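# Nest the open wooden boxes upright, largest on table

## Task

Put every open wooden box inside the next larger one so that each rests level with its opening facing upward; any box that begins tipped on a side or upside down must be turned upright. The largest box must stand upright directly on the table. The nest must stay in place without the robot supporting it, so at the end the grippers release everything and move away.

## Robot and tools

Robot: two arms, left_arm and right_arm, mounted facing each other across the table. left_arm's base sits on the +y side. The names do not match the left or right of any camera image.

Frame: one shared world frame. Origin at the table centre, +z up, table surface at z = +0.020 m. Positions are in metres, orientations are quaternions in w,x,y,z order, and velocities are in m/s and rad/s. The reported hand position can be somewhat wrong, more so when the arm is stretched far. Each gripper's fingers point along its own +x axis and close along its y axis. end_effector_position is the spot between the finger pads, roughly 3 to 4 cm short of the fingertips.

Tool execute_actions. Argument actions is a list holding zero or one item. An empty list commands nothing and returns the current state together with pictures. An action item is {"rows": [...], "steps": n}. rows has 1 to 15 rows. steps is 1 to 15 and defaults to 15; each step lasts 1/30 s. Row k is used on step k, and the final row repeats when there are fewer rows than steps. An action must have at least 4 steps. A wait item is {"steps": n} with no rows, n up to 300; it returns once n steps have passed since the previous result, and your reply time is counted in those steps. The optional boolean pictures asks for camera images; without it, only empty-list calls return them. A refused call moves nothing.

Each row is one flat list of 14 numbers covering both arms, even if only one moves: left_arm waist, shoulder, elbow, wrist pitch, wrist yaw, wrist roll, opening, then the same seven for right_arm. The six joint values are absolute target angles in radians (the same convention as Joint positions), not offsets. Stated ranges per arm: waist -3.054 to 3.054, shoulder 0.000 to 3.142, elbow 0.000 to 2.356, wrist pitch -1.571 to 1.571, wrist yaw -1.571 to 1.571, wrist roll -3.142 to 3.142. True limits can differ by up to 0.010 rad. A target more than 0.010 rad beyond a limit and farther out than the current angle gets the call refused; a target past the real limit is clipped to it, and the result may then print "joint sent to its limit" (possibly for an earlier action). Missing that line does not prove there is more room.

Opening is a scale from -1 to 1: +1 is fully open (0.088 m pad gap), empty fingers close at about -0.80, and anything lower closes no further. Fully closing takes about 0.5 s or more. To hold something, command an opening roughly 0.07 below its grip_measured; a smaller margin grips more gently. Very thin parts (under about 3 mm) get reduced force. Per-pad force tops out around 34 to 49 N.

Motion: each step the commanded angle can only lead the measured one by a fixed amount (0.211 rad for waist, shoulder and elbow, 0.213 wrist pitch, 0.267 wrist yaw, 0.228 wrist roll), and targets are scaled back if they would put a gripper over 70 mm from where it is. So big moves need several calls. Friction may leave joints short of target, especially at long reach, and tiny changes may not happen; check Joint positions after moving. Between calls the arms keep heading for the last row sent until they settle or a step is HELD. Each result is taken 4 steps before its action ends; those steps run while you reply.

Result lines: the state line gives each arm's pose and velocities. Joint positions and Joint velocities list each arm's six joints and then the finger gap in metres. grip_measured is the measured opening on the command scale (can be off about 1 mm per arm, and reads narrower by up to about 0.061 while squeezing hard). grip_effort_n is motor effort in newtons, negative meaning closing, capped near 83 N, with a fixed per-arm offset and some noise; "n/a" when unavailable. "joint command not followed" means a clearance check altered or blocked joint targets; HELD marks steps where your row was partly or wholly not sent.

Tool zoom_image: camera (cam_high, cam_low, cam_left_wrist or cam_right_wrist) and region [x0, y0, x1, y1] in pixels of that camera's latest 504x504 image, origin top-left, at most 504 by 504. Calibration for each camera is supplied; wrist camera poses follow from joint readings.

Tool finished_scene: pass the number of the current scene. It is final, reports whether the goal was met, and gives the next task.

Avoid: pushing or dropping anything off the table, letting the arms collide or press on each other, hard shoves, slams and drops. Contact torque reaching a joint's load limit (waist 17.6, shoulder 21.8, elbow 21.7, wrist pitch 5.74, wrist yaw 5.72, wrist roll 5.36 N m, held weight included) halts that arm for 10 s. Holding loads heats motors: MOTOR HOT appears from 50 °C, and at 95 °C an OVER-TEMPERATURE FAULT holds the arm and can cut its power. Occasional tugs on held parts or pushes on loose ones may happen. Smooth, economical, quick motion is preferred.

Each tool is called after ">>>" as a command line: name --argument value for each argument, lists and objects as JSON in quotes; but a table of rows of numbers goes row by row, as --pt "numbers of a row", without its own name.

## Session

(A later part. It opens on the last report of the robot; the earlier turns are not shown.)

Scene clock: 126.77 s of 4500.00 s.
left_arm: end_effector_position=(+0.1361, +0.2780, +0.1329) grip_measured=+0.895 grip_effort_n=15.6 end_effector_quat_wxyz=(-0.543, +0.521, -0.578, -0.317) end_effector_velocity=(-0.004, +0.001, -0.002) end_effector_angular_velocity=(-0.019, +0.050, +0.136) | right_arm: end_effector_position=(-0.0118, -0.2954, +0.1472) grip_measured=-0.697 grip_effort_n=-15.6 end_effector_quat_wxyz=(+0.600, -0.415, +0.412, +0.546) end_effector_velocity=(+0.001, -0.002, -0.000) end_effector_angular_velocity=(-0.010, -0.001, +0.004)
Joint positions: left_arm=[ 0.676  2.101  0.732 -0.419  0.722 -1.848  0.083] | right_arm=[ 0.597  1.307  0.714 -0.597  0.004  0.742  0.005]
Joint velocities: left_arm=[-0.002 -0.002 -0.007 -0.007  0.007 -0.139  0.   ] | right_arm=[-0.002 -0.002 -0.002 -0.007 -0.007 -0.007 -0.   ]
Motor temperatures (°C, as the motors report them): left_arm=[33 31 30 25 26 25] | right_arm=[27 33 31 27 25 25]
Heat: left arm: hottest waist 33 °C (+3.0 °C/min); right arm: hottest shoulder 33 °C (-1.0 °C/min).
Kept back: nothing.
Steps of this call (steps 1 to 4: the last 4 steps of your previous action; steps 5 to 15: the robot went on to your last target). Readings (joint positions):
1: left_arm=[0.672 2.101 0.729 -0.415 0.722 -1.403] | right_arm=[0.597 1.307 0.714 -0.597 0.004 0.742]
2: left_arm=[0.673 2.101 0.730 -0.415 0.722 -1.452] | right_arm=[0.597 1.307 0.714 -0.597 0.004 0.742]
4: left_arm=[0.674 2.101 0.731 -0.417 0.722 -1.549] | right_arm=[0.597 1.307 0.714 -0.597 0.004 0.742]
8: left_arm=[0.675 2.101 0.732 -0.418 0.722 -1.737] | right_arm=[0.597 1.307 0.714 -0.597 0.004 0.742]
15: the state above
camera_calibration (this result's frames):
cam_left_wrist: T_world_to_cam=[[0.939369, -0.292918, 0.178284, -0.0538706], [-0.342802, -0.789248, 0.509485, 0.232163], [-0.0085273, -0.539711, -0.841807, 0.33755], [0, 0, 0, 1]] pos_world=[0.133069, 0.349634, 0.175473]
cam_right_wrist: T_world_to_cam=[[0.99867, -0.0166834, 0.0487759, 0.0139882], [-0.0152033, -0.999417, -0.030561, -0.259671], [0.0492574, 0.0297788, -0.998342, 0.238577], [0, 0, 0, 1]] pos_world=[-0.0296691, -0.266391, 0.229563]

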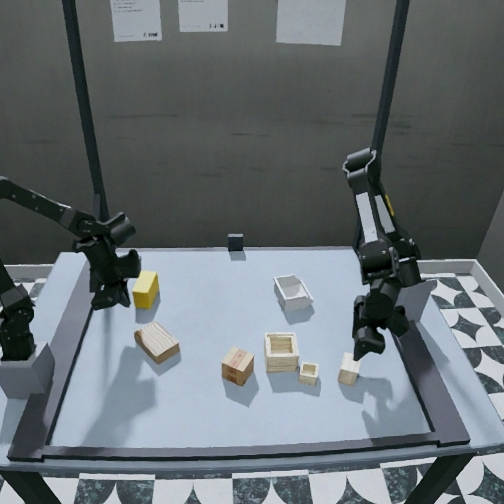

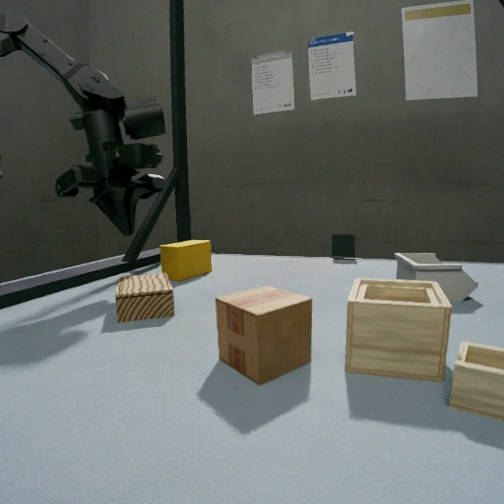

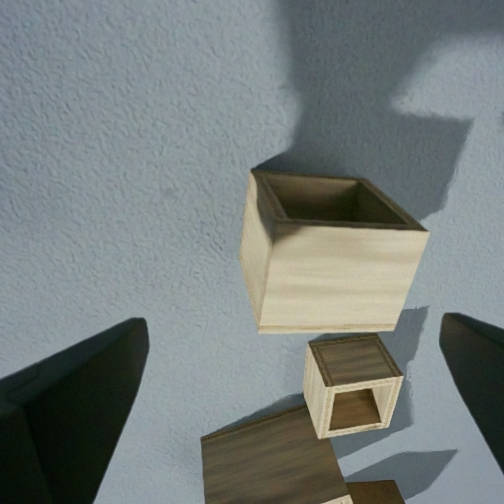

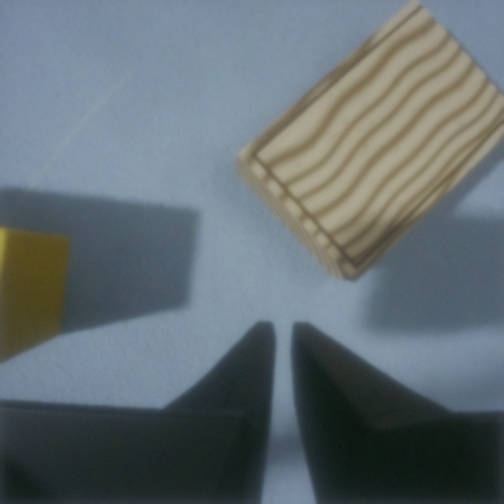

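>>> execute_actions --actions '[{"rows":[[0.70,2.22,0.80,-0.44,0.72,-1.87,0.9,0.6,1.3,0.7,-0.6,0.0,0.74,-0.7]],"steps":15}]'

>>> execute_actions --actions '[{"steps":8}]' --pictures true

Scene clock: 127.50 s of 4500.00 s.
left_arm: end_effector_position=(+0.1498, +0.2842, +0.1233) grip_measured=+0.897 grip_effort_n=15.6 end_effector_quat_wxyz=(-0.518, +0.529, -0.573, -0.351) end_effector_velocity=(+0.010, -0.002, -0.000) end_effector_angular_velocity=(+0.003, -0.012, -0.008) | right_arm: end_effector_position=(-0.0118, -0.2954, +0.1472) grip_measured=-0.697 grip_effort_n=-15.6 end_effector_quat_wxyz=(+0.600, -0.415, +0.412, +0.546) end_effector_velocity=(+0.002, -0.002, -0.002) end_effector_angular_velocity=(-0.014, -0.004, +0.003)
Joint positions: left_arm=[ 0.695  2.206  0.788 -0.437  0.722 -1.867  0.083] | right_arm=[ 0.597  1.307  0.714 -0.597  0.004  0.742  0.005]
Joint velocities: left_arm=[ 0.002  0.032  0.032  0.007 -0.007  0.007 -0.   ] | right_arm=[-0.002  0.002 -0.002 -0.007 -0.007 -0.007 -0.   ]
Motor temperatures (°C, as the motors report them): left_arm=[33 31 30 25 26 25] | right_arm=[27 33 31 27 25 25]
Heat: left arm: hottest waist 33 °C (+2.0 °C/min); right arm: hottest shoulder 33 °C (-1.0 °C/min).
Steps of this call (steps 1 to 11: the robot went on to your last target; steps 12 to 22: the first 11 steps of this action). Readings (joint positions):
12: left_arm=[0.677 2.110 0.737 -0.423 0.722 -1.866] | right_arm=[0.597 1.307 0.714 -0.597 0.004 0.742]
13: left_arm=[0.680 2.127 0.750 -0.430 0.722 -1.867] | right_arm=[0.597 1.307 0.714 -0.597 0.004 0.742]
15: left_arm=[0.688 2.167 0.772 -0.428 0.722 -1.867] | right_arm=[0.597 1.307 0.714 -0.597 0.004 0.742]
19: left_arm=[0.695 2.199 0.784 -0.436 0.722 -1.867] | right_arm=[0.597 1.307 0.714 -0.597 0.004 0.742]
22: the state above

Scene clock: 127.77 s of 4500.00 s.
left_arm: end_effector_position=(+0.1505, +0.2844, +0.1230) grip_measured=+0.897 grip_effort_n=15.1 end_effector_quat_wxyz=(-0.517, +0.529, -0.573, -0.352) end_effector_velocity=(+0.002, +0.001, -0.002) end_effector_angular_velocity=(+0.005, +0.001, +0.020) | right_arm: end_effector_position=(-0.0118, -0.2954, +0.1472) grip_measured=-0.697 grip_effort_n=-15.6 end_effector_quat_wxyz=(+0.600, -0.415, +0.412, +0.546) end_effector_velocity=(+0.001, -0.006, -0.002) end_effector_angular_velocity=(-0.031, +0.001, +0.004)
Joint positions: left_arm=[ 0.696  2.21   0.792 -0.438  0.722 -1.867  0.083] | right_arm=[ 0.597  1.307  0.714 -0.597  0.004  0.742  0.005]
Joint velocities: left_arm=[-0.002  0.007  0.002  0.007 -0.007 -0.022 -0.   ] | right_arm=[-0.002 -0.002 -0.002 -0.022 -0.022 -0.007 -0.   ]
Motor temperatures (°C, as the motors report them): left_arm=[33 31 30 25 26 25] | right_arm=[27 33 31 27 25 25]
Heat: left arm: hottest waist 33 °C (+2.0 °C/min); right arm: hottest shoulder 33 °C (-1.0 °C/min).
Kept back: nothing.
Steps of this call (steps 1 to 4: the last 4 steps of your previous action; steps 5 to 8: the robot went on to your last target). Readings (joint positions):
1: left_arm=[0.695 2.207 0.790 -0.437 0.722 -1.867] | right_arm=[0.597 1.307 0.714 -0.597 0.004 0.742]
2: left_arm=[0.695 2.208 0.790 -0.437 0.722 -1.867] | right_arm=[0.597 1.307 0.714 -0.597 0.004 0.742]
4: left_arm=[0.696 2.209 0.791 -0.438 0.722 -1.867] | right_arm=[0.597 1.307 0.714 -0.597 0.004 0.742]
8: the state above
camera_calibration (this result's frames):
cam_left_wrist: T_world_to_cam=[[0.965643, -0.228377, 0.124004, -0.0793263], [-0.259251, -0.813658, 0.520336, 0.240192], [-0.0179365, -0.534608, -0.84491, 0.333086], [0, 0, 0, 1]] pos_world=[0.144845, 0.355388, 0.166284]
cam_right_wrist: T_world_to_cam=[[0.99867, -0.0166834, 0.0487759, 0.0139882], [-0.0152033, -0.999417, -0.030561, -0.259671], [0.0492574, 0.0297788, -0.998342, 0.238577], [0, 0, 0, 1]] pos_world=[-0.0296691, -0.266391, 0.229563]

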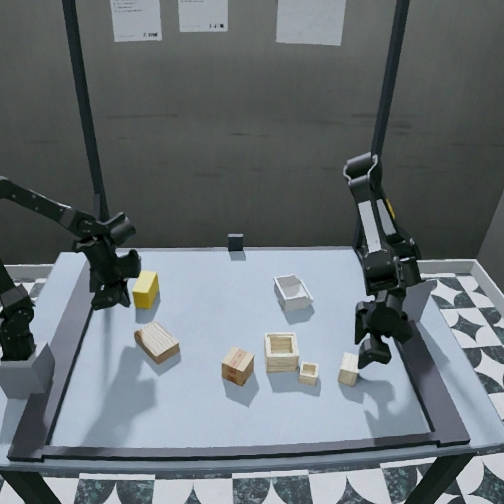

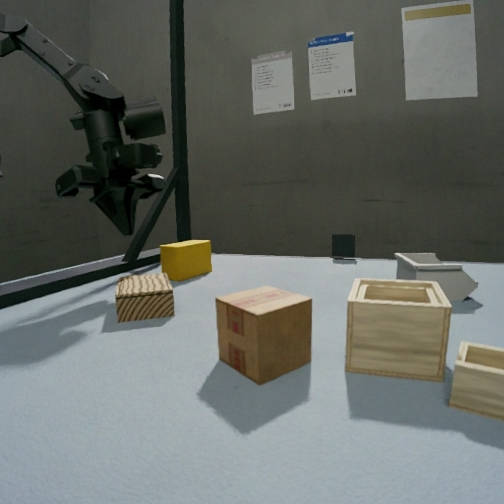

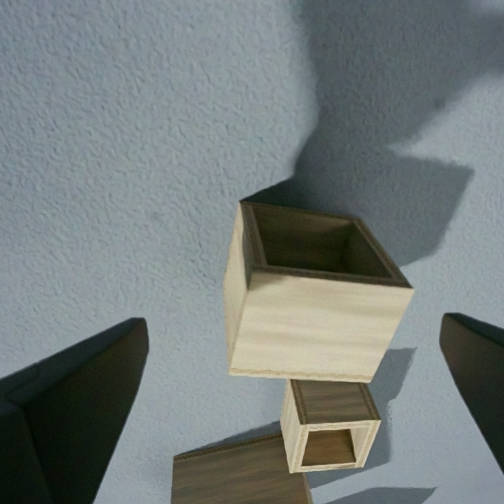

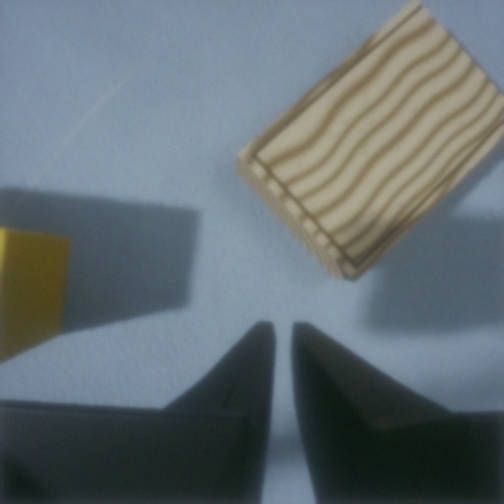

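>>> execute_actions --actions '[{"rows":[[0.70,2.40,0.80,-0.30,0.72,-1.87,0.9,0.6,1.3,0.7,-0.6,0.0,0.74,-0.7]],"steps":15}]'

>>> execute_actions --actions '[{"steps":8}]' --pictures true

Scene clock: 128.53 s of 4500.00 s.
left_arm: end_effector_position=(+0.1676, +0.3008, +0.0879) grip_measured=+0.897 grip_effort_n=15.6 end_effector_quat_wxyz=(-0.508, +0.528, -0.573, -0.368) end_effector_velocity=(+0.003, +0.003, -0.008) end_effector_angular_velocity=(+0.010, -0.002, +0.002) | right_arm: end_effector_position=(-0.0118, -0.2954, +0.1472) grip_measured=-0.697 grip_effort_n=-15.6 end_effector_quat_wxyz=(+0.600, -0.415, +0.412, +0.546) end_effector_velocity=(-0.004, +0.004, +0.002) end_effector_angular_velocity=(+0.017, +0.024, -0.001)
Joint positions: left_arm=[ 0.697  2.382  0.798 -0.309  0.722 -1.868  0.083] | right_arm=[ 0.597  1.307  0.714 -0.597  0.004  0.742  0.005]
Joint velocities: left_arm=[-0.007  0.032 -0.002  0.037 -0.007 -0.007 -0.   ] | right_arm=[-0.002 -0.002  0.002  0.022 -0.007  0.007 -0.   ]
Motor temperatures (°C, as the motors report them): left_arm=[33 30 30 25 26 25] | right_arm=[27 33 31 27 25 25]
Heat: left arm: hottest waist 33 °C (+2.0 °C/min); right arm: hottest shoulder 33 °C (-1.0 °C/min).
Steps of this call (steps 1 to 12: the robot went on to your last target; steps 13 to 23: the first 11 steps of this action). Readings (joint positions):
13: left_arm=[0.696 2.225 0.792 -0.430 0.722 -1.868] | right_arm=[0.597 1.307 0.714 -0.597 0.004 0.742]
14: left_arm=[0.696 2.252 0.795 -0.393 0.724 -1.868] | right_arm=[0.597 1.307 0.714 -0.597 0.004 0.742]
16: left_arm=[0.697 2.320 0.804 -0.349 0.722 -1.868] | right_arm=[0.597 1.307 0.714 -0.597 0.004 0.742]
20: left_arm=[0.697 2.376 0.798 -0.321 0.722 -1.868] | right_arm=[0.597 1.307 0.714 -0.597 0.004 0.742]
23: the state above

Scene clock: 128.80 s of 4500.00 s.
left_arm: end_effector_position=(+0.1682, +0.3016, +0.0862) grip_measured=+0.897 grip_effort_n=15.6 end_effector_quat_wxyz=(-0.508, +0.527, -0.573, -0.368) end_effector_velocity=(+0.003, +0.001, +0.000) end_effector_angular_velocity=(+0.001, -0.005, +0.021) | right_arm: end_effector_position=(-0.0118, -0.2954, +0.1472) grip_measured=-0.697 grip_effort_n=-15.1 end_effector_quat_wxyz=(+0.600, -0.415, +0.412, +0.546) end_effector_velocity=(-0.002, -0.000, -0.000) end_effector_angular_velocity=(-0.000, +0.007, +0.013)
Joint positions: left_arm=[ 0.697  2.389  0.798 -0.303  0.722 -1.868  0.083] | right_arm=[ 0.597  1.307  0.714 -0.597  0.004  0.742  0.005]
Joint velocities: left_arm=[ 0.002  0.002  0.002  0.007 -0.007 -0.022 -0.   ] | right_arm=[ 0.002 -0.002 -0.002  0.007 -0.007 -0.007 -0.   ]
Motor temperatures (°C, as the motors report them): left_arm=[33 30 30 25 26 25] | right_arm=[27 33 31 27 25 25]
Heat: left arm: hottest waist 33 °C (+2.0 °C/min); right arm: hottest shoulder 33 °C (-1.0 °C/min).
Kept back: nothing.
Steps of this call (steps 1 to 4: the last 4 steps of your previous action; steps 5 to 8: the robot went on to your last target). Readings (joint positions):
1: left_arm=[0.697 2.383 0.798 -0.308 0.722 -1.868] | right_arm=[0.597 1.307 0.714 -0.597 0.004 0.742]
2: left_arm=[0.697 2.385 0.798 -0.307 0.722 -1.868] | right_arm=[0.597 1.307 0.714 -0.597 0.004 0.742]
4: left_arm=[0.697 2.388 0.798 -0.305 0.722 -1.868] | right_arm=[0.597 1.307 0.714 -0.597 0.004 0.742]
8: the state above
camera_calibration (this result's frames):
cam_left_wrist: T_world_to_cam=[[0.973565, -0.208685, 0.0928582, -0.0925549], [-0.226202, -0.824468, 0.518734, 0.275796], [-0.0316932, -0.526026, -0.849878, 0.311699], [0, 0, 0, 1]] pos_world=[0.162373, 0.372032, 0.130435]
cam_right_wrist: T_world_to_cam=[[0.99867, -0.0166834, 0.0487759, 0.0139882], [-0.0152033, -0.999417, -0.030561, -0.259671], [0.0492574, 0.0297788, -0.998342, 0.238577], [0, 0, 0, 1]] pos_world=[-0.0296691, -0.266391, 0.229563]

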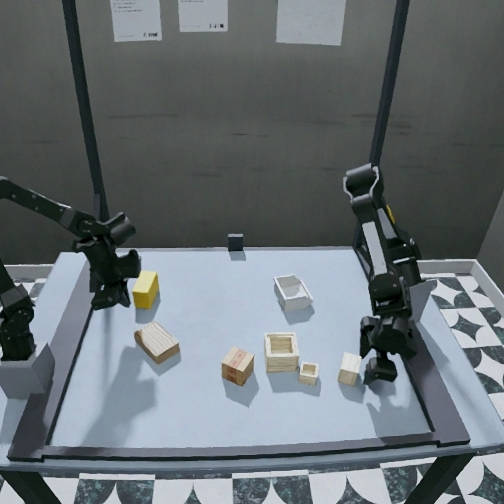

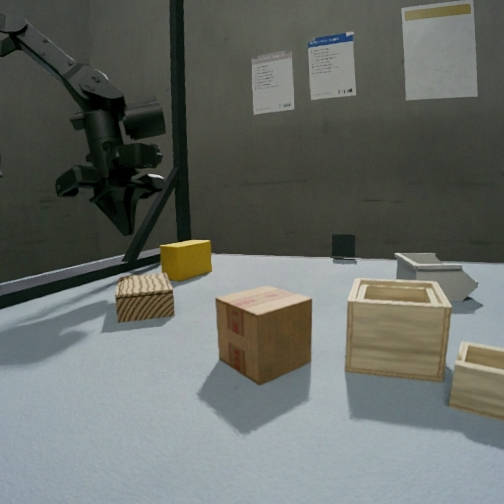

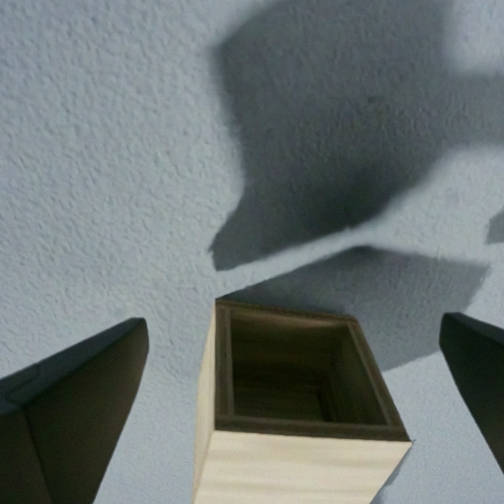

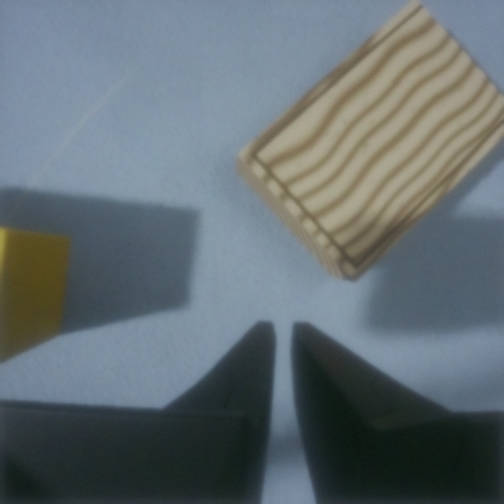

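>>> execute_actions --actions '[{"rows":[[0.70,2.40,0.80,-0.30,0.72,-1.87,-0.7,0.6,1.3,0.7,-0.6,0.0,0.74,-0.7]],"steps":15}]'

>>> execute_actions --actions '[{"rows":[[0.66,2.42,0.95,-0.38,0.72,-1.87,-0.7,0.6,1.3,0.7,-0.6,0.0,0.74,-0.7]],"steps":15}]' --pictures true

Scene clock: 129.40 s of 4500.00 s.
left_arm: end_effector_position=(+0.1683, +0.3018, +0.0859) grip_measured=-0.301 grip_effort_n=-18.4 end_effector_quat_wxyz=(-0.508, +0.527, -0.573, -0.368) end_effector_velocity=(+0.000, +0.001, -0.001) end_effector_angular_velocity=(+0.007, -0.003, +0.005) | right_arm: end_effector_position=(-0.0118, -0.2954, +0.1472) grip_measured=-0.697 grip_effort_n=-15.6 end_effector_quat_wxyz=(+0.600, -0.415, +0.412, +0.546) end_effector_velocity=(-0.001, +0.000, +0.000) end_effector_angular_velocity=(+0.001, +0.008, +0.008)
Joint positions: left_arm=[ 0.697  2.391  0.798 -0.302  0.722 -1.868  0.024] | right_arm=[ 0.597  1.307  0.714 -0.597  0.004  0.742  0.005]
Joint velocities: left_arm=[-0.002  0.002 -0.002  0.007 -0.007 -0.007 -0.175] | right_arm=[-0.002 -0.002 -0.002  0.007 -0.007 -0.007 -0.   ]
Motor temperatures (°C, as the motors report them): left_arm=[33 30 30 25 26 25] | right_arm=[27 33 31 27 25 25]
Heat: left arm: hottest waist 33 °C (+2.0 °C/min); right arm: hottest shoulder 33 °C (-1.0 °C/min).
Steps of this call (steps 1 to 7: the robot went on to your last target; steps 8 to 18: the first 11 steps of this action). Readings (joint positions):
8: left_arm=[0.697 2.391 0.798 -0.302 0.722 -1.868] | right_arm=[0.597 1.307 0.714 -0.597 0.004 0.742]
9: left_arm=[0.697 2.391 0.798 -0.302 0.722 -1.868] | right_arm=[0.597 1.307 0.714 -0.597 0.004 0.742]
11: left_arm=[0.697 2.391 0.798 -0.302 0.722 -1.868] | right_arm=[0.597 1.307 0.714 -0.597 0.004 0.742]
15: left_arm=[0.697 2.391 0.798 -0.302 0.722 -1.868] | right_arm=[0.597 1.307 0.714 -0.597 0.004 0.742]
18: the state above

Scene clock: 129.90 s of 4500.00 s.
left_arm: end_effector_position=(+0.1909, +0.2744, +0.0988) grip_measured=-0.695 grip_effort_n=-18.4 end_effector_quat_wxyz=(-0.527, +0.517, -0.577, -0.350) end_effector_velocity=(-0.007, +0.001, -0.003) end_effector_angular_velocity=(+0.030, +0.035, +0.018) | right_arm: end_effector_position=(-0.0118, -0.2954, +0.1472) grip_measured=-0.697 grip_effort_n=-15.6 end_effector_quat_wxyz=(+0.600, -0.415, +0.412, +0.546) end_effector_velocity=(+0.001, -0.002, -0.000) end_effector_angular_velocity=(-0.011, -0.006, +0.018)
Joint positions: left_arm=[ 0.663  2.41   0.936 -0.374  0.72  -1.868  0.005] | right_arm=[ 0.597  1.307  0.714 -0.597  0.004  0.742  0.005]
Joint velocities: left_arm=[-0.017  0.002  0.012 -0.051 -0.007 -0.007 -0.001] | right_arm=[-0.002 -0.002 -0.002 -0.007 -0.007 -0.022 -0.   ]
Motor temperatures (°C, as the motors report them): left_arm=[33 30 30 25 26 25] | right_arm=[27 33 31 27 25 25]
Heat: left arm: hottest waist 33 °C (+2.0 °C/min); right arm: hottest shoulder 33 °C (-1.0 °C/min).
Steps of this call (steps 1 to 4: the last 4 steps of your previous action; steps 5 to 15: the first 11 steps of this action). Readings (joint positions):
5: left_arm=[0.696 2.393 0.809 -0.314 0.721 -1.868] | right_arm=[0.597 1.307 0.714 -0.597 0.004 0.742]
6: left_arm=[0.690 2.400 0.833 -0.337 0.721 -1.868] | right_arm=[0.597 1.307 0.714 -0.597 0.004 0.742]
8: left_arm=[0.676 2.409 0.880 -0.346 0.720 -1.868] | right_arm=[0.597 1.307 0.714 -0.597 0.004 0.742]
12: left_arm=[0.664 2.409 0.933 -0.365 0.720 -1.868] | right_arm=[0.597 1.307 0.714 -0.597 0.004 0.742]
15: the state above
camera_calibration (this result's frames):
cam_left_wrist: T_world_to_cam=[[0.959018, -0.256998, 0.119316, -0.108047], [-0.281481, -0.815895, 0.505059, 0.261455], [-0.0324501, -0.517946, -0.854798, 0.307247], [0, 0, 0, 1]] pos_world=[0.187183, 0.344689, 0.143476]
cam_right_wrist: T_world_to_cam=[[0.99867, -0.0166834, 0.0487759, 0.0139882], [-0.0152033, -0.999417, -0.030561, -0.259671], [0.0492574, 0.0297788, -0.998342, 0.238577], [0, 0, 0, 1]] pos_world=[-0.0296691, -0.266391, 0.229563]

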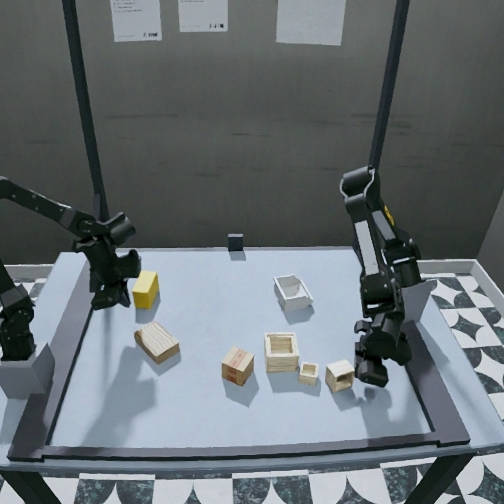

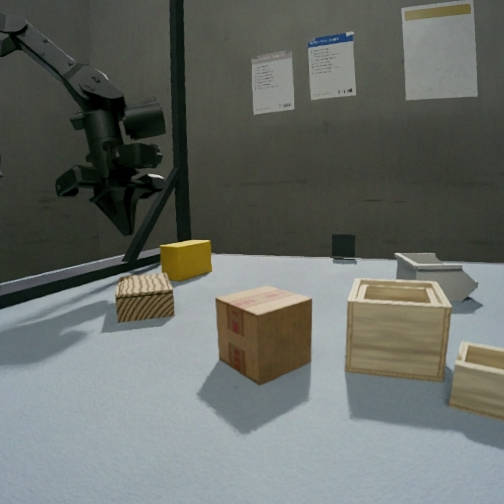

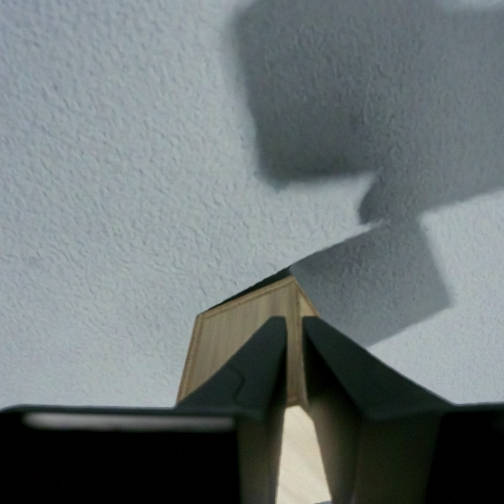

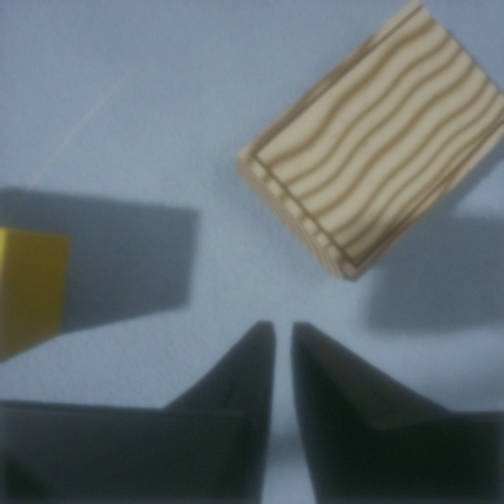

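>>> execute_actions --actions '[{"rows":[[0.72,2.25,0.85,-0.45,0.72,-1.87,-0.7,0.6,1.3,0.7,-0.6,0.0,0.74,-0.7]],"steps":15}]'

>>> execute_actions --actions '[{"steps":8}]' --pictures true

>>> zoom_image --camera "cam_high" --region '[260,320,420,420]'

Scene clock: 130.40 s of 4500.00 s.
left_arm: end_effector_position=(+0.1699, +0.2804, +0.1264) grip_measured=-0.697 grip_effort_n=-18.8 end_effector_quat_wxyz=(-0.515, +0.538, -0.569, -0.349) end_effector_velocity=(-0.024, +0.017, -0.009) end_effector_angular_velocity=(+0.045, +0.062, +0.053) | right_arm: end_effector_position=(-0.0118, -0.2954, +0.1472) grip_measured=-0.697 grip_effort_n=-15.6 end_effector_quat_wxyz=(+0.600, -0.415, +0.412, +0.546) end_effector_velocity=(-0.001, -0.003, -0.001) end_effector_angular_velocity=(-0.019, +0.014, -0.007)
Joint positions: left_arm=[ 0.714  2.268  0.862 -0.444  0.72  -1.868  0.005] | right_arm=[ 0.597  1.307  0.714 -0.597  0.004  0.742  0.005]
Joint velocities: left_arm=[-0.002 -0.032 -0.066 -0.051 -0.022 -0.007 -0.   ] | right_arm=[-0.002 -0.002 -0.002 -0.007 -0.022  0.007 -0.   ]
Motor temperatures (°C, as the motors report them): left_arm=[33 30 30 25 26 25] | right_arm=[27 33 31 27 25 25]
Heat: left arm: hottest waist 33 °C (+2.0 °C/min); right arm: hottest shoulder 33 °C (-1.0 °C/min).
Steps of this call (steps 1 to 4: the last 4 steps of your previous action; steps 5 to 15: the first 11 steps of this action). Readings (joint positions):
5: left_arm=[0.663 2.400 0.934 -0.379 0.720 -1.868] | right_arm=[0.597 1.307 0.714 -0.597 0.004 0.742]
6: left_arm=[0.670 2.380 0.920 -0.395 0.720 -1.868] | right_arm=[0.597 1.307 0.714 -0.597 0.004 0.742]
8: left_arm=[0.692 2.326 0.886 -0.428 0.720 -1.868] | right_arm=[0.597 1.307 0.714 -0.597 0.004 0.742]
12: left_arm=[0.712 2.277 0.869 -0.438 0.720 -1.868] | right_arm=[0.597 1.307 0.714 -0.597 0.004 0.742]
15: the state above

Scene clock: 130.67 s of 4500.00 s.
left_arm: end_effector_position=(+0.1682, +0.2813, +0.1266) grip_measured=-0.697 grip_effort_n=-18.4 end_effector_quat_wxyz=(-0.514, +0.538, -0.569, -0.350) end_effector_velocity=(-0.004, -0.001, +0.003) end_effector_angular_velocity=(-0.005, +0.007, -0.003) | right_arm: end_effector_position=(-0.0118, -0.2954, +0.1472) grip_measured=-0.697 grip_effort_n=-16.0 end_effector_quat_wxyz=(+0.600, -0.415, +0.412, +0.546) end_effector_velocity=(+0.002, -0.001, +0.001) end_effector_angular_velocity=(+0.002, -0.014, +0.016)
Joint positions: left_arm=[ 0.715  2.263  0.856 -0.448  0.72  -1.868  0.005] | right_arm=[ 0.597  1.307  0.714 -0.597  0.004  0.742  0.005]
Joint velocities: left_arm=[ 0.002 -0.017 -0.002 -0.022  0.007  0.007 -0.   ] | right_arm=[-0.002 -0.007 -0.002 -0.007  0.007 -0.022 -0.   ]
Motor temperatures (°C, as the motors report them): left_arm=[33 30 30 25 26 25] | right_arm=[27 33 31 27 25 25]
Heat: left arm: hottest waist 33 °C (+2.0 °C/min); right arm: hottest shoulder 33 °C (-1.0 °C/min).
Kept back: nothing.
Steps of this call (steps 1 to 4: the last 4 steps of your previous action; steps 5 to 8: the robot went on to your last target). Readings (joint positions):
1: left_arm=[0.714 2.268 0.860 -0.446 0.720 -1.868] | right_arm=[0.597 1.307 0.714 -0.597 0.004 0.742]
2: left_arm=[0.714 2.267 0.858 -0.446 0.720 -1.868] | right_arm=[0.597 1.307 0.714 -0.597 0.004 0.742]
4: left_arm=[0.715 2.266 0.857 -0.447 0.720 -1.868] | right_arm=[0.597 1.307 0.714 -0.597 0.004 0.742]
8: the state above
camera_calibration (this result's frames):
cam_left_wrist: T_world_to_cam=[[0.968144, -0.211991, 0.133252, -0.103816], [-0.250362, -0.811308, 0.528297, 0.237257], [-0.00388535, -0.544829, -0.838538, 0.334561], [0, 0, 0, 1]] pos_world=[0.161208, 0.352759, 0.169034]
cam_right_wrist: T_world_to_cam=[[0.99867, -0.0166834, 0.0487759, 0.0139882], [-0.0152033, -0.999417, -0.030561, -0.259671], [0.0492574, 0.0297788, -0.998342, 0.238577], [0, 0, 0, 1]] pos_world=[-0.0296691, -0.266391, 0.229563]

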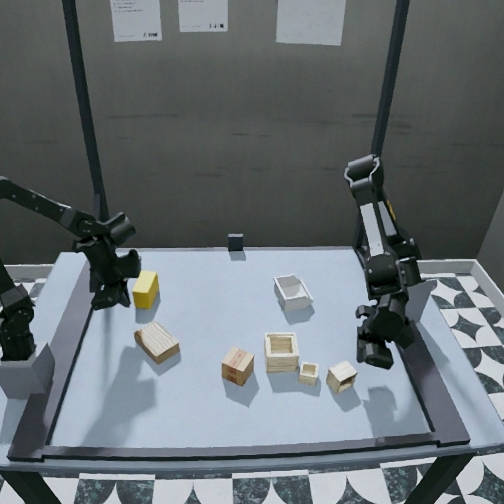

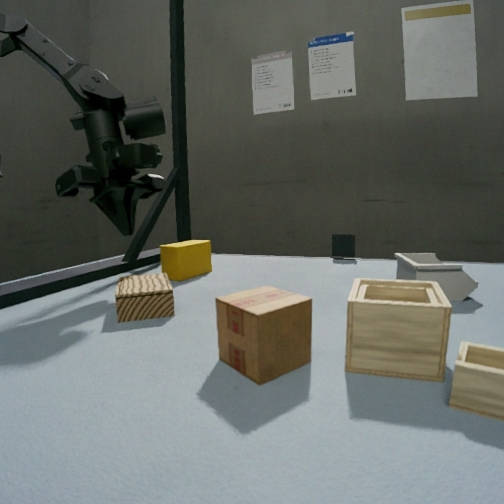

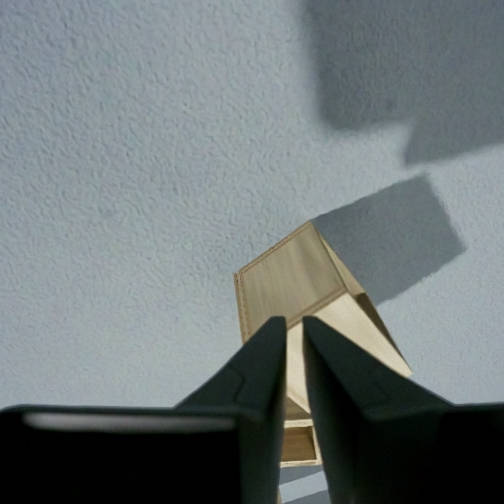

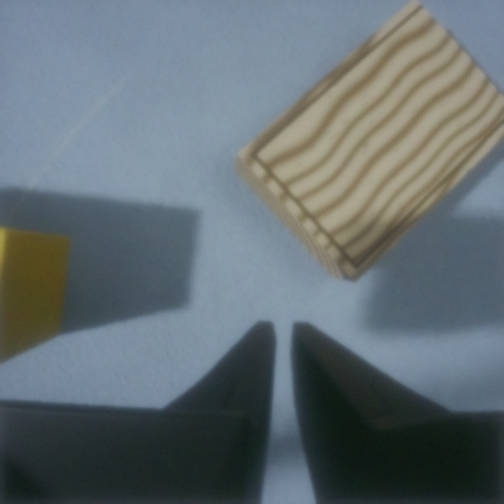

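Region (260, 320, 420, 420) of cam_high's 504x504 image, scaled by 3.150, with more detail than that image has; it fills the top 315 rows of this view, and the rest is white.

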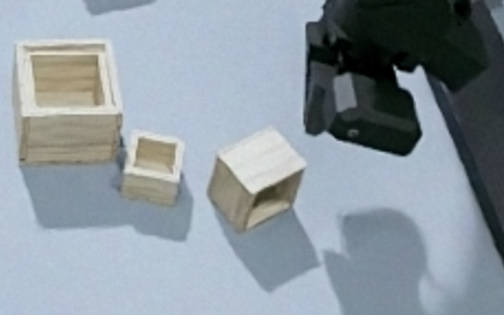

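>>> execute_actions --actions '[{"rows":[[0.62,2.25,1.08,-0.62,0.72,-1.12,0.9,0.6,1.3,0.7,-0.6,0.0,0.74,-0.7]],"steps":15}]'

>>> execute_actions --actions '[{"steps":12}]' --pictures true

Scene clock: 131.23 s of 4500.00 s.
left_arm: end_effector_position=(+0.1764, +0.2296, +0.1531) grip_measured=+0.501 grip_effort_n=15.6 end_effector_quat_wxyz=(-0.657, +0.348, -0.646, -0.171) end_effector_velocity=(-0.020, +0.011, -0.007) end_effector_angular_velocity=(+0.210, -0.228, -1.324) | right_arm: end_effector_position=(-0.0118, -0.2954, +0.1472) grip_measured=-0.697 grip_effort_n=-16.0 end_effector_quat_wxyz=(+0.600, -0.415, +0.412, +0.546) end_effector_velocity=(-0.003, -0.001, -0.000) end_effector_angular_velocity=(-0.008, +0.018, +0.011)
Joint positions: left_arm=[ 0.624  2.25   1.062 -0.61   0.72  -1.353  0.064] | right_arm=[ 0.597  1.307  0.714 -0.597  0.004  0.742  0.005]
Joint velocities: left_arm=[-0.012 -0.002 -0.002 -0.125 -0.007  1.429  0.175] | right_arm=[-0.002 -0.002 -0.002  0.007 -0.022 -0.007 -0.   ]
Motor temperatures (°C, as the motors report them): left_arm=[33 30 30 25 26 25] | right_arm=[27 33 31 27 25 25]
Heat: left arm: hottest waist 33 °C (+2.0 °C/min); right arm: hottest shoulder 33 °C (-1.0 °C/min).
Steps of this call (steps 1 to 6: the robot went on to your last target; steps 7 to 17: the first 11 steps of this action). Readings (joint positions):
7: left_arm=[0.713 2.262 0.871 -0.473 0.718 -1.843] | right_arm=[0.597 1.307 0.714 -0.597 0.004 0.742]
8: left_arm=[0.699 2.263 0.904 -0.521 0.717 -1.793] | right_arm=[0.597 1.307 0.714 -0.597 0.004 0.742]
10: left_arm=[0.662 2.262 0.973 -0.553 0.717 -1.695] | right_arm=[0.597 1.307 0.714 -0.597 0.004 0.742]
14: left_arm=[0.627 2.250 1.056 -0.593 0.720 -1.499] | right_arm=[0.597 1.307 0.714 -0.597 0.004 0.742]
17: the state above

Scene clock: 131.63 s of 4500.00 s.
left_arm: end_effector_position=(+0.1764, +0.2277, +0.1541) grip_measured=+0.893 grip_effort_n=15.6 end_effector_quat_wxyz=(-0.692, +0.271, -0.662, -0.098) end_effector_velocity=(-0.003, +0.001, -0.003) end_effector_angular_velocity=(+0.011, +0.013, -0.038) | right_arm: end_effector_position=(-0.0118, -0.2954, +0.1472) grip_measured=-0.697 grip_effort_n=-15.6 end_effector_quat_wxyz=(+0.600, -0.415, +0.412, +0.546) end_effector_velocity=(+0.004, +0.000, +0.000) end_effector_angular_velocity=(+0.001, -0.012, -0.003)
Joint positions: left_arm=[ 0.621  2.25   1.071 -0.618  0.72  -1.132  0.083] | right_arm=[ 0.597  1.307  0.714 -0.597  0.004  0.742  0.005]
Joint velocities: left_arm=[-0.002  0.007  0.002 -0.022  0.007  0.051  0.001] | right_arm=[-0.007 -0.002 -0.002 -0.007  0.007 -0.007 -0.   ]
Motor temperatures (°C, as the motors report them): left_arm=[33 30 30 25 26 25] | right_arm=[27 33 31 27 25 25]
Heat: left arm: hottest waist 33 °C (+2.0 °C/min); right arm: hottest shoulder 33 °C (-1.0 °C/min).
Kept back: nothing.
Steps of this call (steps 1 to 4: the last 4 steps of your previous action; steps 5 to 12: the robot went on to your last target). Readings (joint positions):
1: left_arm=[0.624 2.250 1.062 -0.613 0.720 -1.305] | right_arm=[0.597 1.307 0.714 -0.597 0.004 0.742]
2: left_arm=[0.623 2.250 1.064 -0.614 0.720 -1.261] | right_arm=[0.597 1.307 0.714 -0.597 0.004 0.742]
4: left_arm=[0.622 2.250 1.068 -0.615 0.720 -1.203] | right_arm=[0.597 1.307 0.714 -0.597 0.004 0.742]
8: left_arm=[0.621 2.250 1.071 -0.617 0.720 -1.150] | right_arm=[0.597 1.307 0.714 -0.597 0.004 0.742]
12: the state above
camera_calibration (this result's frames):
cam_left_wrist: T_world_to_cam=[[0.470239, -0.854894, 0.219162, 0.0941633], [-0.858923, -0.386257, 0.336239, 0.221405], [-0.202796, -0.346356, -0.915921, 0.330247], [0, 0, 0, 1]] pos_world=[0.212864, 0.280402, 0.207398]
cam_right_wrist: T_world_to_cam=[[0.99867, -0.0166834, 0.0487759, 0.0139882], [-0.0152033, -0.999417, -0.030561, -0.259671], [0.0492574, 0.0297788, -0.998342, 0.238577], [0, 0, 0, 1]] pos_world=[-0.0296691, -0.266391, 0.229563]

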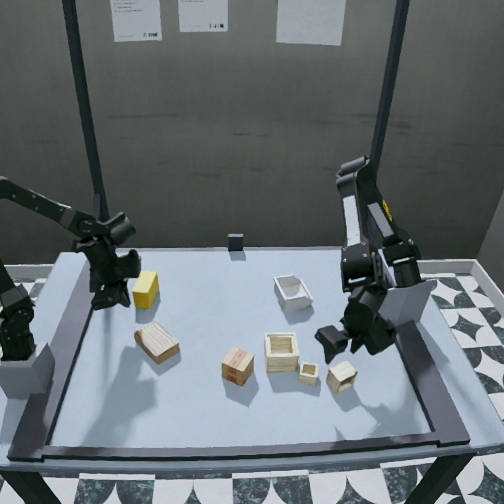

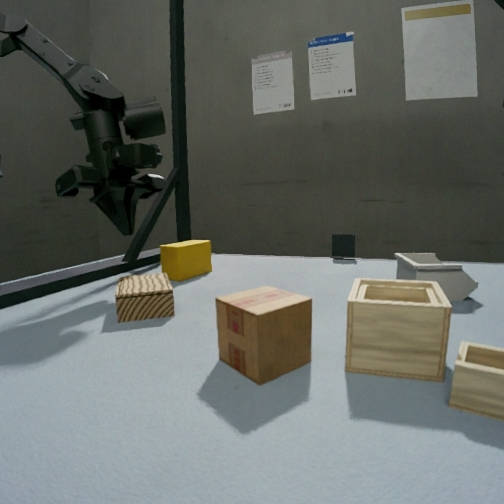

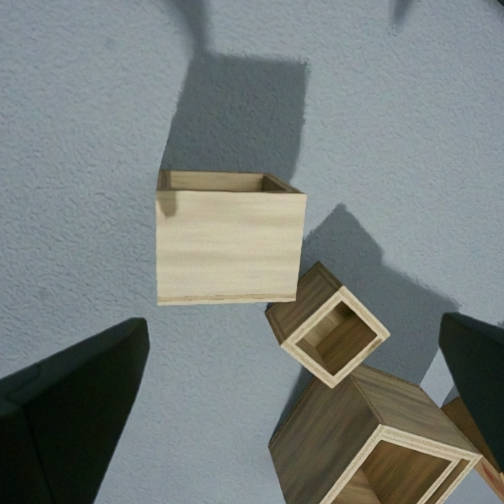

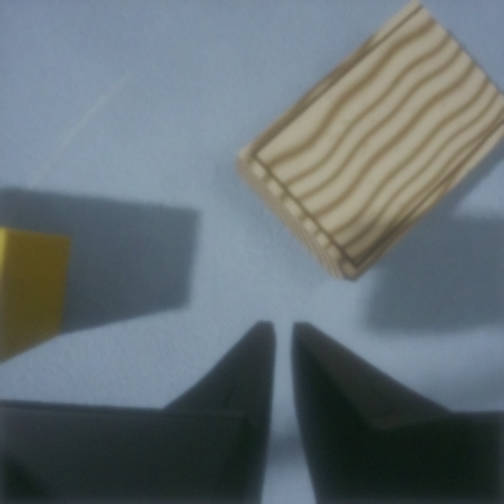

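>>> execute_actions --actions '[{"rows":[[0.55,2.45,1.09,-0.45,0.72,-1.12,0.9,0.6,1.3,0.7,-0.6,0.0,0.74,-0.7]],"steps":15}]'

>>> execute_actions --actions '[{"steps":8}]' --pictures true

Scene clock: 132.33 s of 4500.00 s.
left_arm: end_effector_position=(+0.2061, +0.2231, +0.1196) grip_measured=+0.897 grip_effort_n=15.6 end_effector_quat_wxyz=(-0.704, +0.251, -0.661, -0.073) end_effector_velocity=(-0.013, -0.007, -0.018) end_effector_angular_velocity=(+0.002, +0.069, -0.019) | right_arm: end_effector_position=(-0.0118, -0.2954, +0.1472) grip_measured=-0.697 grip_effort_n=-16.0 end_effector_quat_wxyz=(+0.600, -0.415, +0.412, +0.546) end_effector_velocity=(+0.001, -0.002, -0.000) end_effector_angular_velocity=(-0.009, +0.003, -0.010)
Joint positions: left_arm=[ 0.585  2.398  1.109 -0.461  0.725 -1.122  0.083] | right_arm=[ 0.597  1.307  0.714 -0.597  0.004  0.742  0.005]
Joint velocities: left_arm=[-0.046  0.032  0.002 -0.007  0.051 -0.007  0.   ] | right_arm=[-0.002 -0.002 -0.002 -0.007 -0.007  0.007 -0.   ]
Motor temperatures (°C, as the motors report them): left_arm=[33 30 30 25 26 25] | right_arm=[27 33 31 27 25 25]
Heat: left arm: hottest waist 33 °C (+2.0 °C/min); right arm: hottest shoulder 33 °C (-1.0 °C/min).
Steps of this call (steps 1 to 10: the robot went on to your last target; steps 11 to 21: the first 11 steps of this action). Readings (joint positions):
11: left_arm=[0.619 2.264 1.072 -0.608 0.720 -1.123] | right_arm=[0.597 1.307 0.714 -0.597 0.004 0.742]
12: left_arm=[0.610 2.290 1.078 -0.566 0.720 -1.123] | right_arm=[0.597 1.307 0.714 -0.597 0.004 0.742]
14: left_arm=[0.584 2.357 1.094 -0.506 0.720 -1.122] | right_arm=[0.597 1.307 0.714 -0.597 0.004 0.742]
18: left_arm=[0.585 2.394 1.107 -0.471 0.724 -1.122] | right_arm=[0.597 1.307 0.714 -0.597 0.004 0.742]
21: the state above

Scene clock: 132.60 s of 4500.00 s.
left_arm: end_effector_position=(+0.2062, +0.2235, +0.1192) grip_measured=+0.897 grip_effort_n=15.1 end_effector_quat_wxyz=(-0.703, +0.251, -0.661, -0.073) end_effector_velocity=(-0.000, +0.003, -0.001) end_effector_angular_velocity=(+0.010, +0.002, +0.003) | right_arm: end_effector_position=(-0.0118, -0.2954, +0.1472) grip_measured=-0.697 grip_effort_n=-16.0 end_effector_quat_wxyz=(+0.600, -0.415, +0.412, +0.546) end_effector_velocity=(-0.004, -0.005, -0.001) end_effector_angular_velocity=(-0.027, +0.023, +0.016)
Joint positions: left_arm=[ 0.586  2.4    1.109 -0.46   0.726 -1.122  0.083] | right_arm=[ 0.597  1.307  0.714 -0.597  0.004  0.742  0.005]
Joint velocities: left_arm=[ 0.002  0.002 -0.002 -0.007 -0.007  0.007 -0.   ] | right_arm=[ 0.002 -0.007 -0.002 -0.007 -0.037 -0.007  0.   ]
Motor temperatures (°C, as the motors report them): left_arm=[33 30 30 25 26 25] | right_arm=[27 33 31 27 25 25]
Heat: left arm: hottest waist 33 °C (+2.0 °C/min); right arm: hottest shoulder 33 °C (-1.0 °C/min).
Kept back: nothing.
Steps of this call (steps 1 to 4: the last 4 steps of your previous action; steps 5 to 8: the robot went on to your last target). Readings (joint positions):
1: left_arm=[0.586 2.399 1.109 -0.462 0.725 -1.122] | right_arm=[0.597 1.307 0.714 -0.597 0.004 0.742]
2: left_arm=[0.585 2.399 1.109 -0.461 0.725 -1.122] | right_arm=[0.597 1.307 0.714 -0.597 0.004 0.742]
4: left_arm=[0.586 2.400 1.109 -0.461 0.726 -1.122] | right_arm=[0.597 1.307 0.714 -0.597 0.004 0.742]
8: the state above
camera_calibration (this result's frames):
cam_left_wrist: T_world_to_cam=[[0.410724, -0.882606, 0.228719, 0.101541], [-0.889129, -0.332179, 0.314811, 0.253876], [-0.201879, -0.332661, -0.921185, 0.300199], [0, 0, 0, 1]] pos_world=[0.244627, 0.273817, 0.173392]
cam_right_wrist: T_world_to_cam=[[0.99867, -0.0166834, 0.0487759, 0.0139882], [-0.0152033, -0.999417, -0.030561, -0.259671], [0.0492574, 0.0297788, -0.998342, 0.238577], [0, 0, 0, 1]] pos_world=[-0.0296691, -0.266391, 0.229563]

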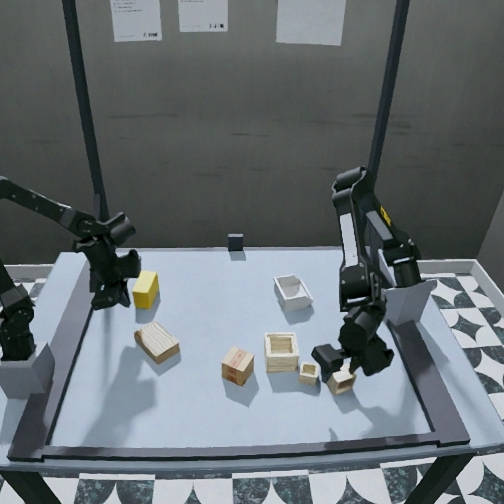

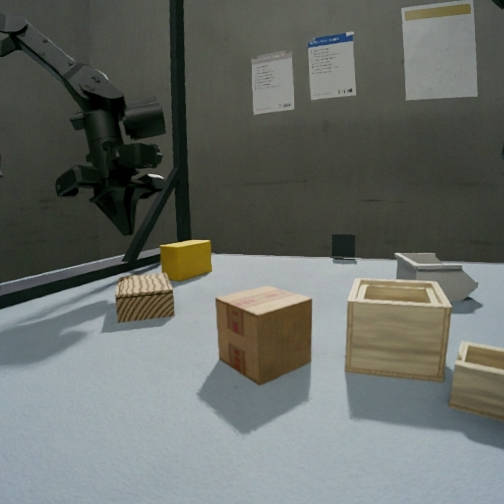

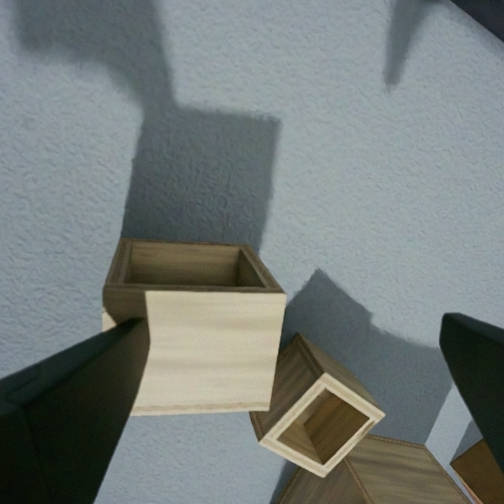

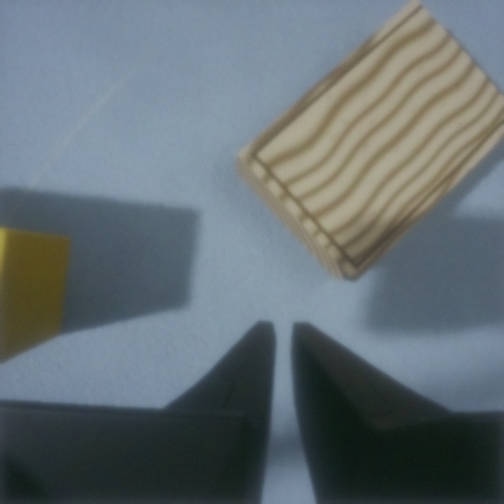

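>>> execute_actions --actions '[{"rows":[[0.60,2.47,0.98,-0.40,0.72,-1.12,-0.7,0.6,1.3,0.7,-0.6,0.0,0.74,-0.7]],"steps":15}]'

>>> execute_actions --actions '[{"steps":12}]' --pictures true

Scene clock: 133.17 s of 4500.00 s.
left_arm: end_effector_position=(+0.2013, +0.2532, +0.1113) grip_measured=-0.304 grip_effort_n=-18.8 end_effector_quat_wxyz=(-0.684, +0.285, -0.665, -0.093) end_effector_velocity=(+0.001, +0.077, -0.014) end_effector_angular_velocity=(+0.140, +0.010, +0.211) | right_arm: end_effector_position=(-0.0118, -0.2954, +0.1472) grip_measured=-0.697 grip_effort_n=-15.6 end_effector_quat_wxyz=(+0.600, -0.415, +0.412, +0.546) end_effector_velocity=(+0.002, +0.000, +0.001) end_effector_angular_velocity=(+0.003, -0.009, +0.003)
Joint positions: left_arm=[ 0.647  2.408  1.014 -0.411  0.74  -1.123  0.024] | right_arm=[ 0.597  1.307  0.714 -0.597  0.004  0.742  0.005]
Joint velocities: left_arm=[ 0.115  0.022 -0.115 -0.037 -0.183  0.007 -0.175] | right_arm=[-0.002 -0.002  0.002 -0.007  0.007 -0.007 -0.   ]
Motor temperatures (°C, as the motors report them): left_arm=[33 30 30 25 26 25] | right_arm=[27 33 31 27 25 25]
Heat: left arm: hottest waist 33 °C (+2.0 °C/min); right arm: hottest shoulder 33 °C (-1.0 °C/min).
Steps of this call (steps 1 to 6: the robot went on to your last target; steps 7 to 17: the first 11 steps of this action). Readings (joint positions):
7: left_arm=[0.587 2.402 1.101 -0.455 0.727 -1.122] | right_arm=[0.597 1.307 0.714 -0.597 0.004 0.742]
8: left_arm=[0.595 2.402 1.082 -0.438 0.734 -1.122] | right_arm=[0.597 1.307 0.714 -0.597 0.004 0.742]
10: left_arm=[0.616 2.402 1.056 -0.419 0.751 -1.123] | right_arm=[0.597 1.307 0.714 -0.597 0.004 0.742]
14: left_arm=[0.637 2.407 1.028 -0.409 0.751 -1.123] | right_arm=[0.597 1.307 0.714 -0.597 0.004 0.742]
17: the state above

Scene clock: 133.57 s of 4500.00 s.
left_arm: end_effector_position=(+0.2047, +0.2628, +0.1100) grip_measured=-0.693 grip_effort_n=-20.2 end_effector_quat_wxyz=(-0.688, +0.289, -0.658, -0.105) end_effector_velocity=(-0.002, +0.003, -0.001) end_effector_angular_velocity=(+0.022, -0.003, +0.014) | right_arm: end_effector_position=(-0.0118, -0.2954, +0.1472) grip_measured=-0.697 grip_effort_n=-15.1 end_effector_quat_wxyz=(+0.600, -0.415, +0.412, +0.546) end_effector_velocity=(+0.001, +0.002, +0.001) end_effector_angular_velocity=(+0.011, -0.003, +0.005)
Joint positions: left_arm=[ 0.666  2.416  1.005 -0.407  0.715 -1.122  0.005] | right_arm=[ 0.597  1.307  0.714 -0.597  0.004  0.742  0.005]
Joint velocities: left_arm=[-0.002 -0.007 -0.007 -0.007 -0.022 -0.007 -0.001] | right_arm=[-0.002 -0.002 -0.002  0.007  0.007 -0.007 -0.   ]
Motor temperatures (°C, as the motors report them): left_arm=[33 30 30 25 26 25] | right_arm=[27 33 31 27 25 25]
Heat: left arm: hottest waist 33 °C (+2.0 °C/min); right arm: hottest shoulder 33 °C (-1.0 °C/min).
Kept back: nothing.
Steps of this call (steps 1 to 4: the last 4 steps of your previous action; steps 5 to 12: the robot went on to your last target). Readings (joint positions):
1: left_arm=[0.651 2.409 1.010 -0.412 0.734 -1.123] | right_arm=[0.597 1.307 0.714 -0.597 0.004 0.742]
2: left_arm=[0.656 2.410 1.007 -0.412 0.728 -1.123] | right_arm=[0.597 1.307 0.714 -0.597 0.004 0.742]
4: left_arm=[0.662 2.414 1.005 -0.410 0.723 -1.123] | right_arm=[0.597 1.307 0.714 -0.597 0.004 0.742]
8: left_arm=[0.665 2.416 1.005 -0.407 0.716 -1.123] | right_arm=[0.597 1.307 0.714 -0.597 0.004 0.742]
12: the state above
camera_calibration (this result's frames):
cam_left_wrist: T_world_to_cam=[[0.501187, -0.833826, 0.2314, 0.107386], [-0.843974, -0.411958, 0.343509, 0.277028], [-0.191099, -0.367458, -0.910195, 0.310209], [0, 0, 0, 1]] pos_world=[0.239265, 0.317654, 0.16234]
cam_right_wrist: T_world_to_cam=[[0.99867, -0.0166834, 0.0487759, 0.0139882], [-0.0152033, -0.999417, -0.030561, -0.259671], [0.0492574, 0.0297788, -0.998342, 0.238577], [0, 0, 0, 1]] pos_world=[-0.0296691, -0.266391, 0.229563]

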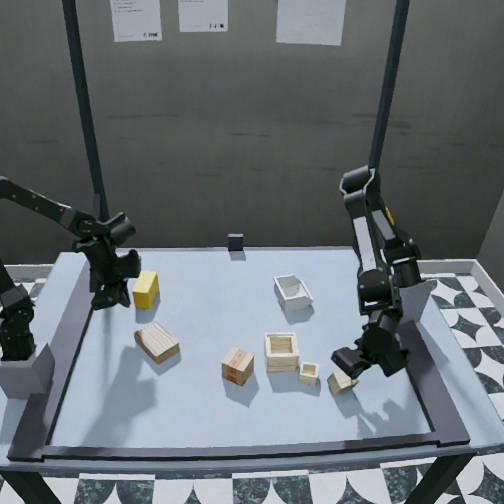

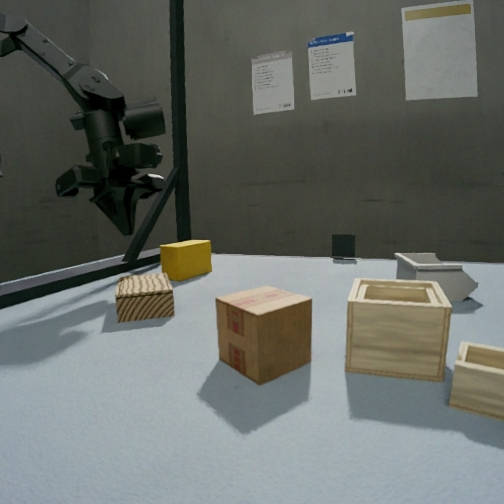

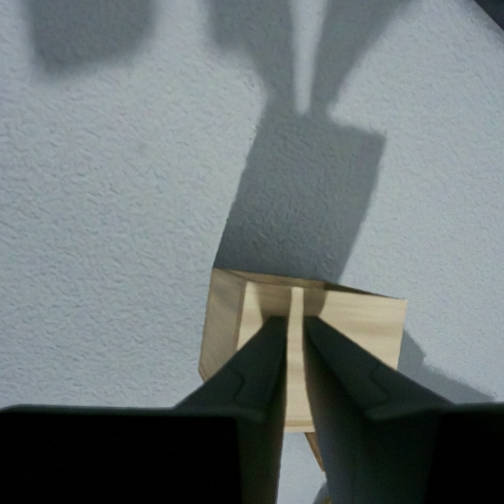

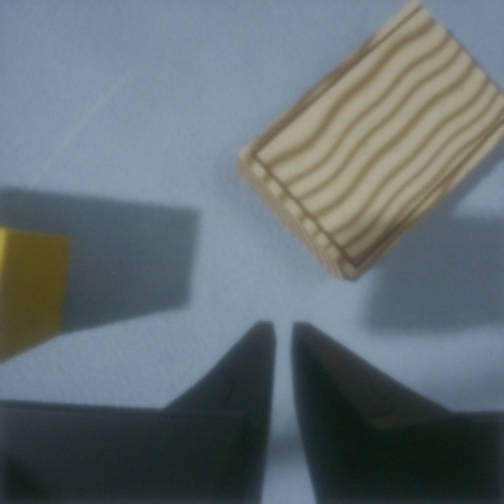

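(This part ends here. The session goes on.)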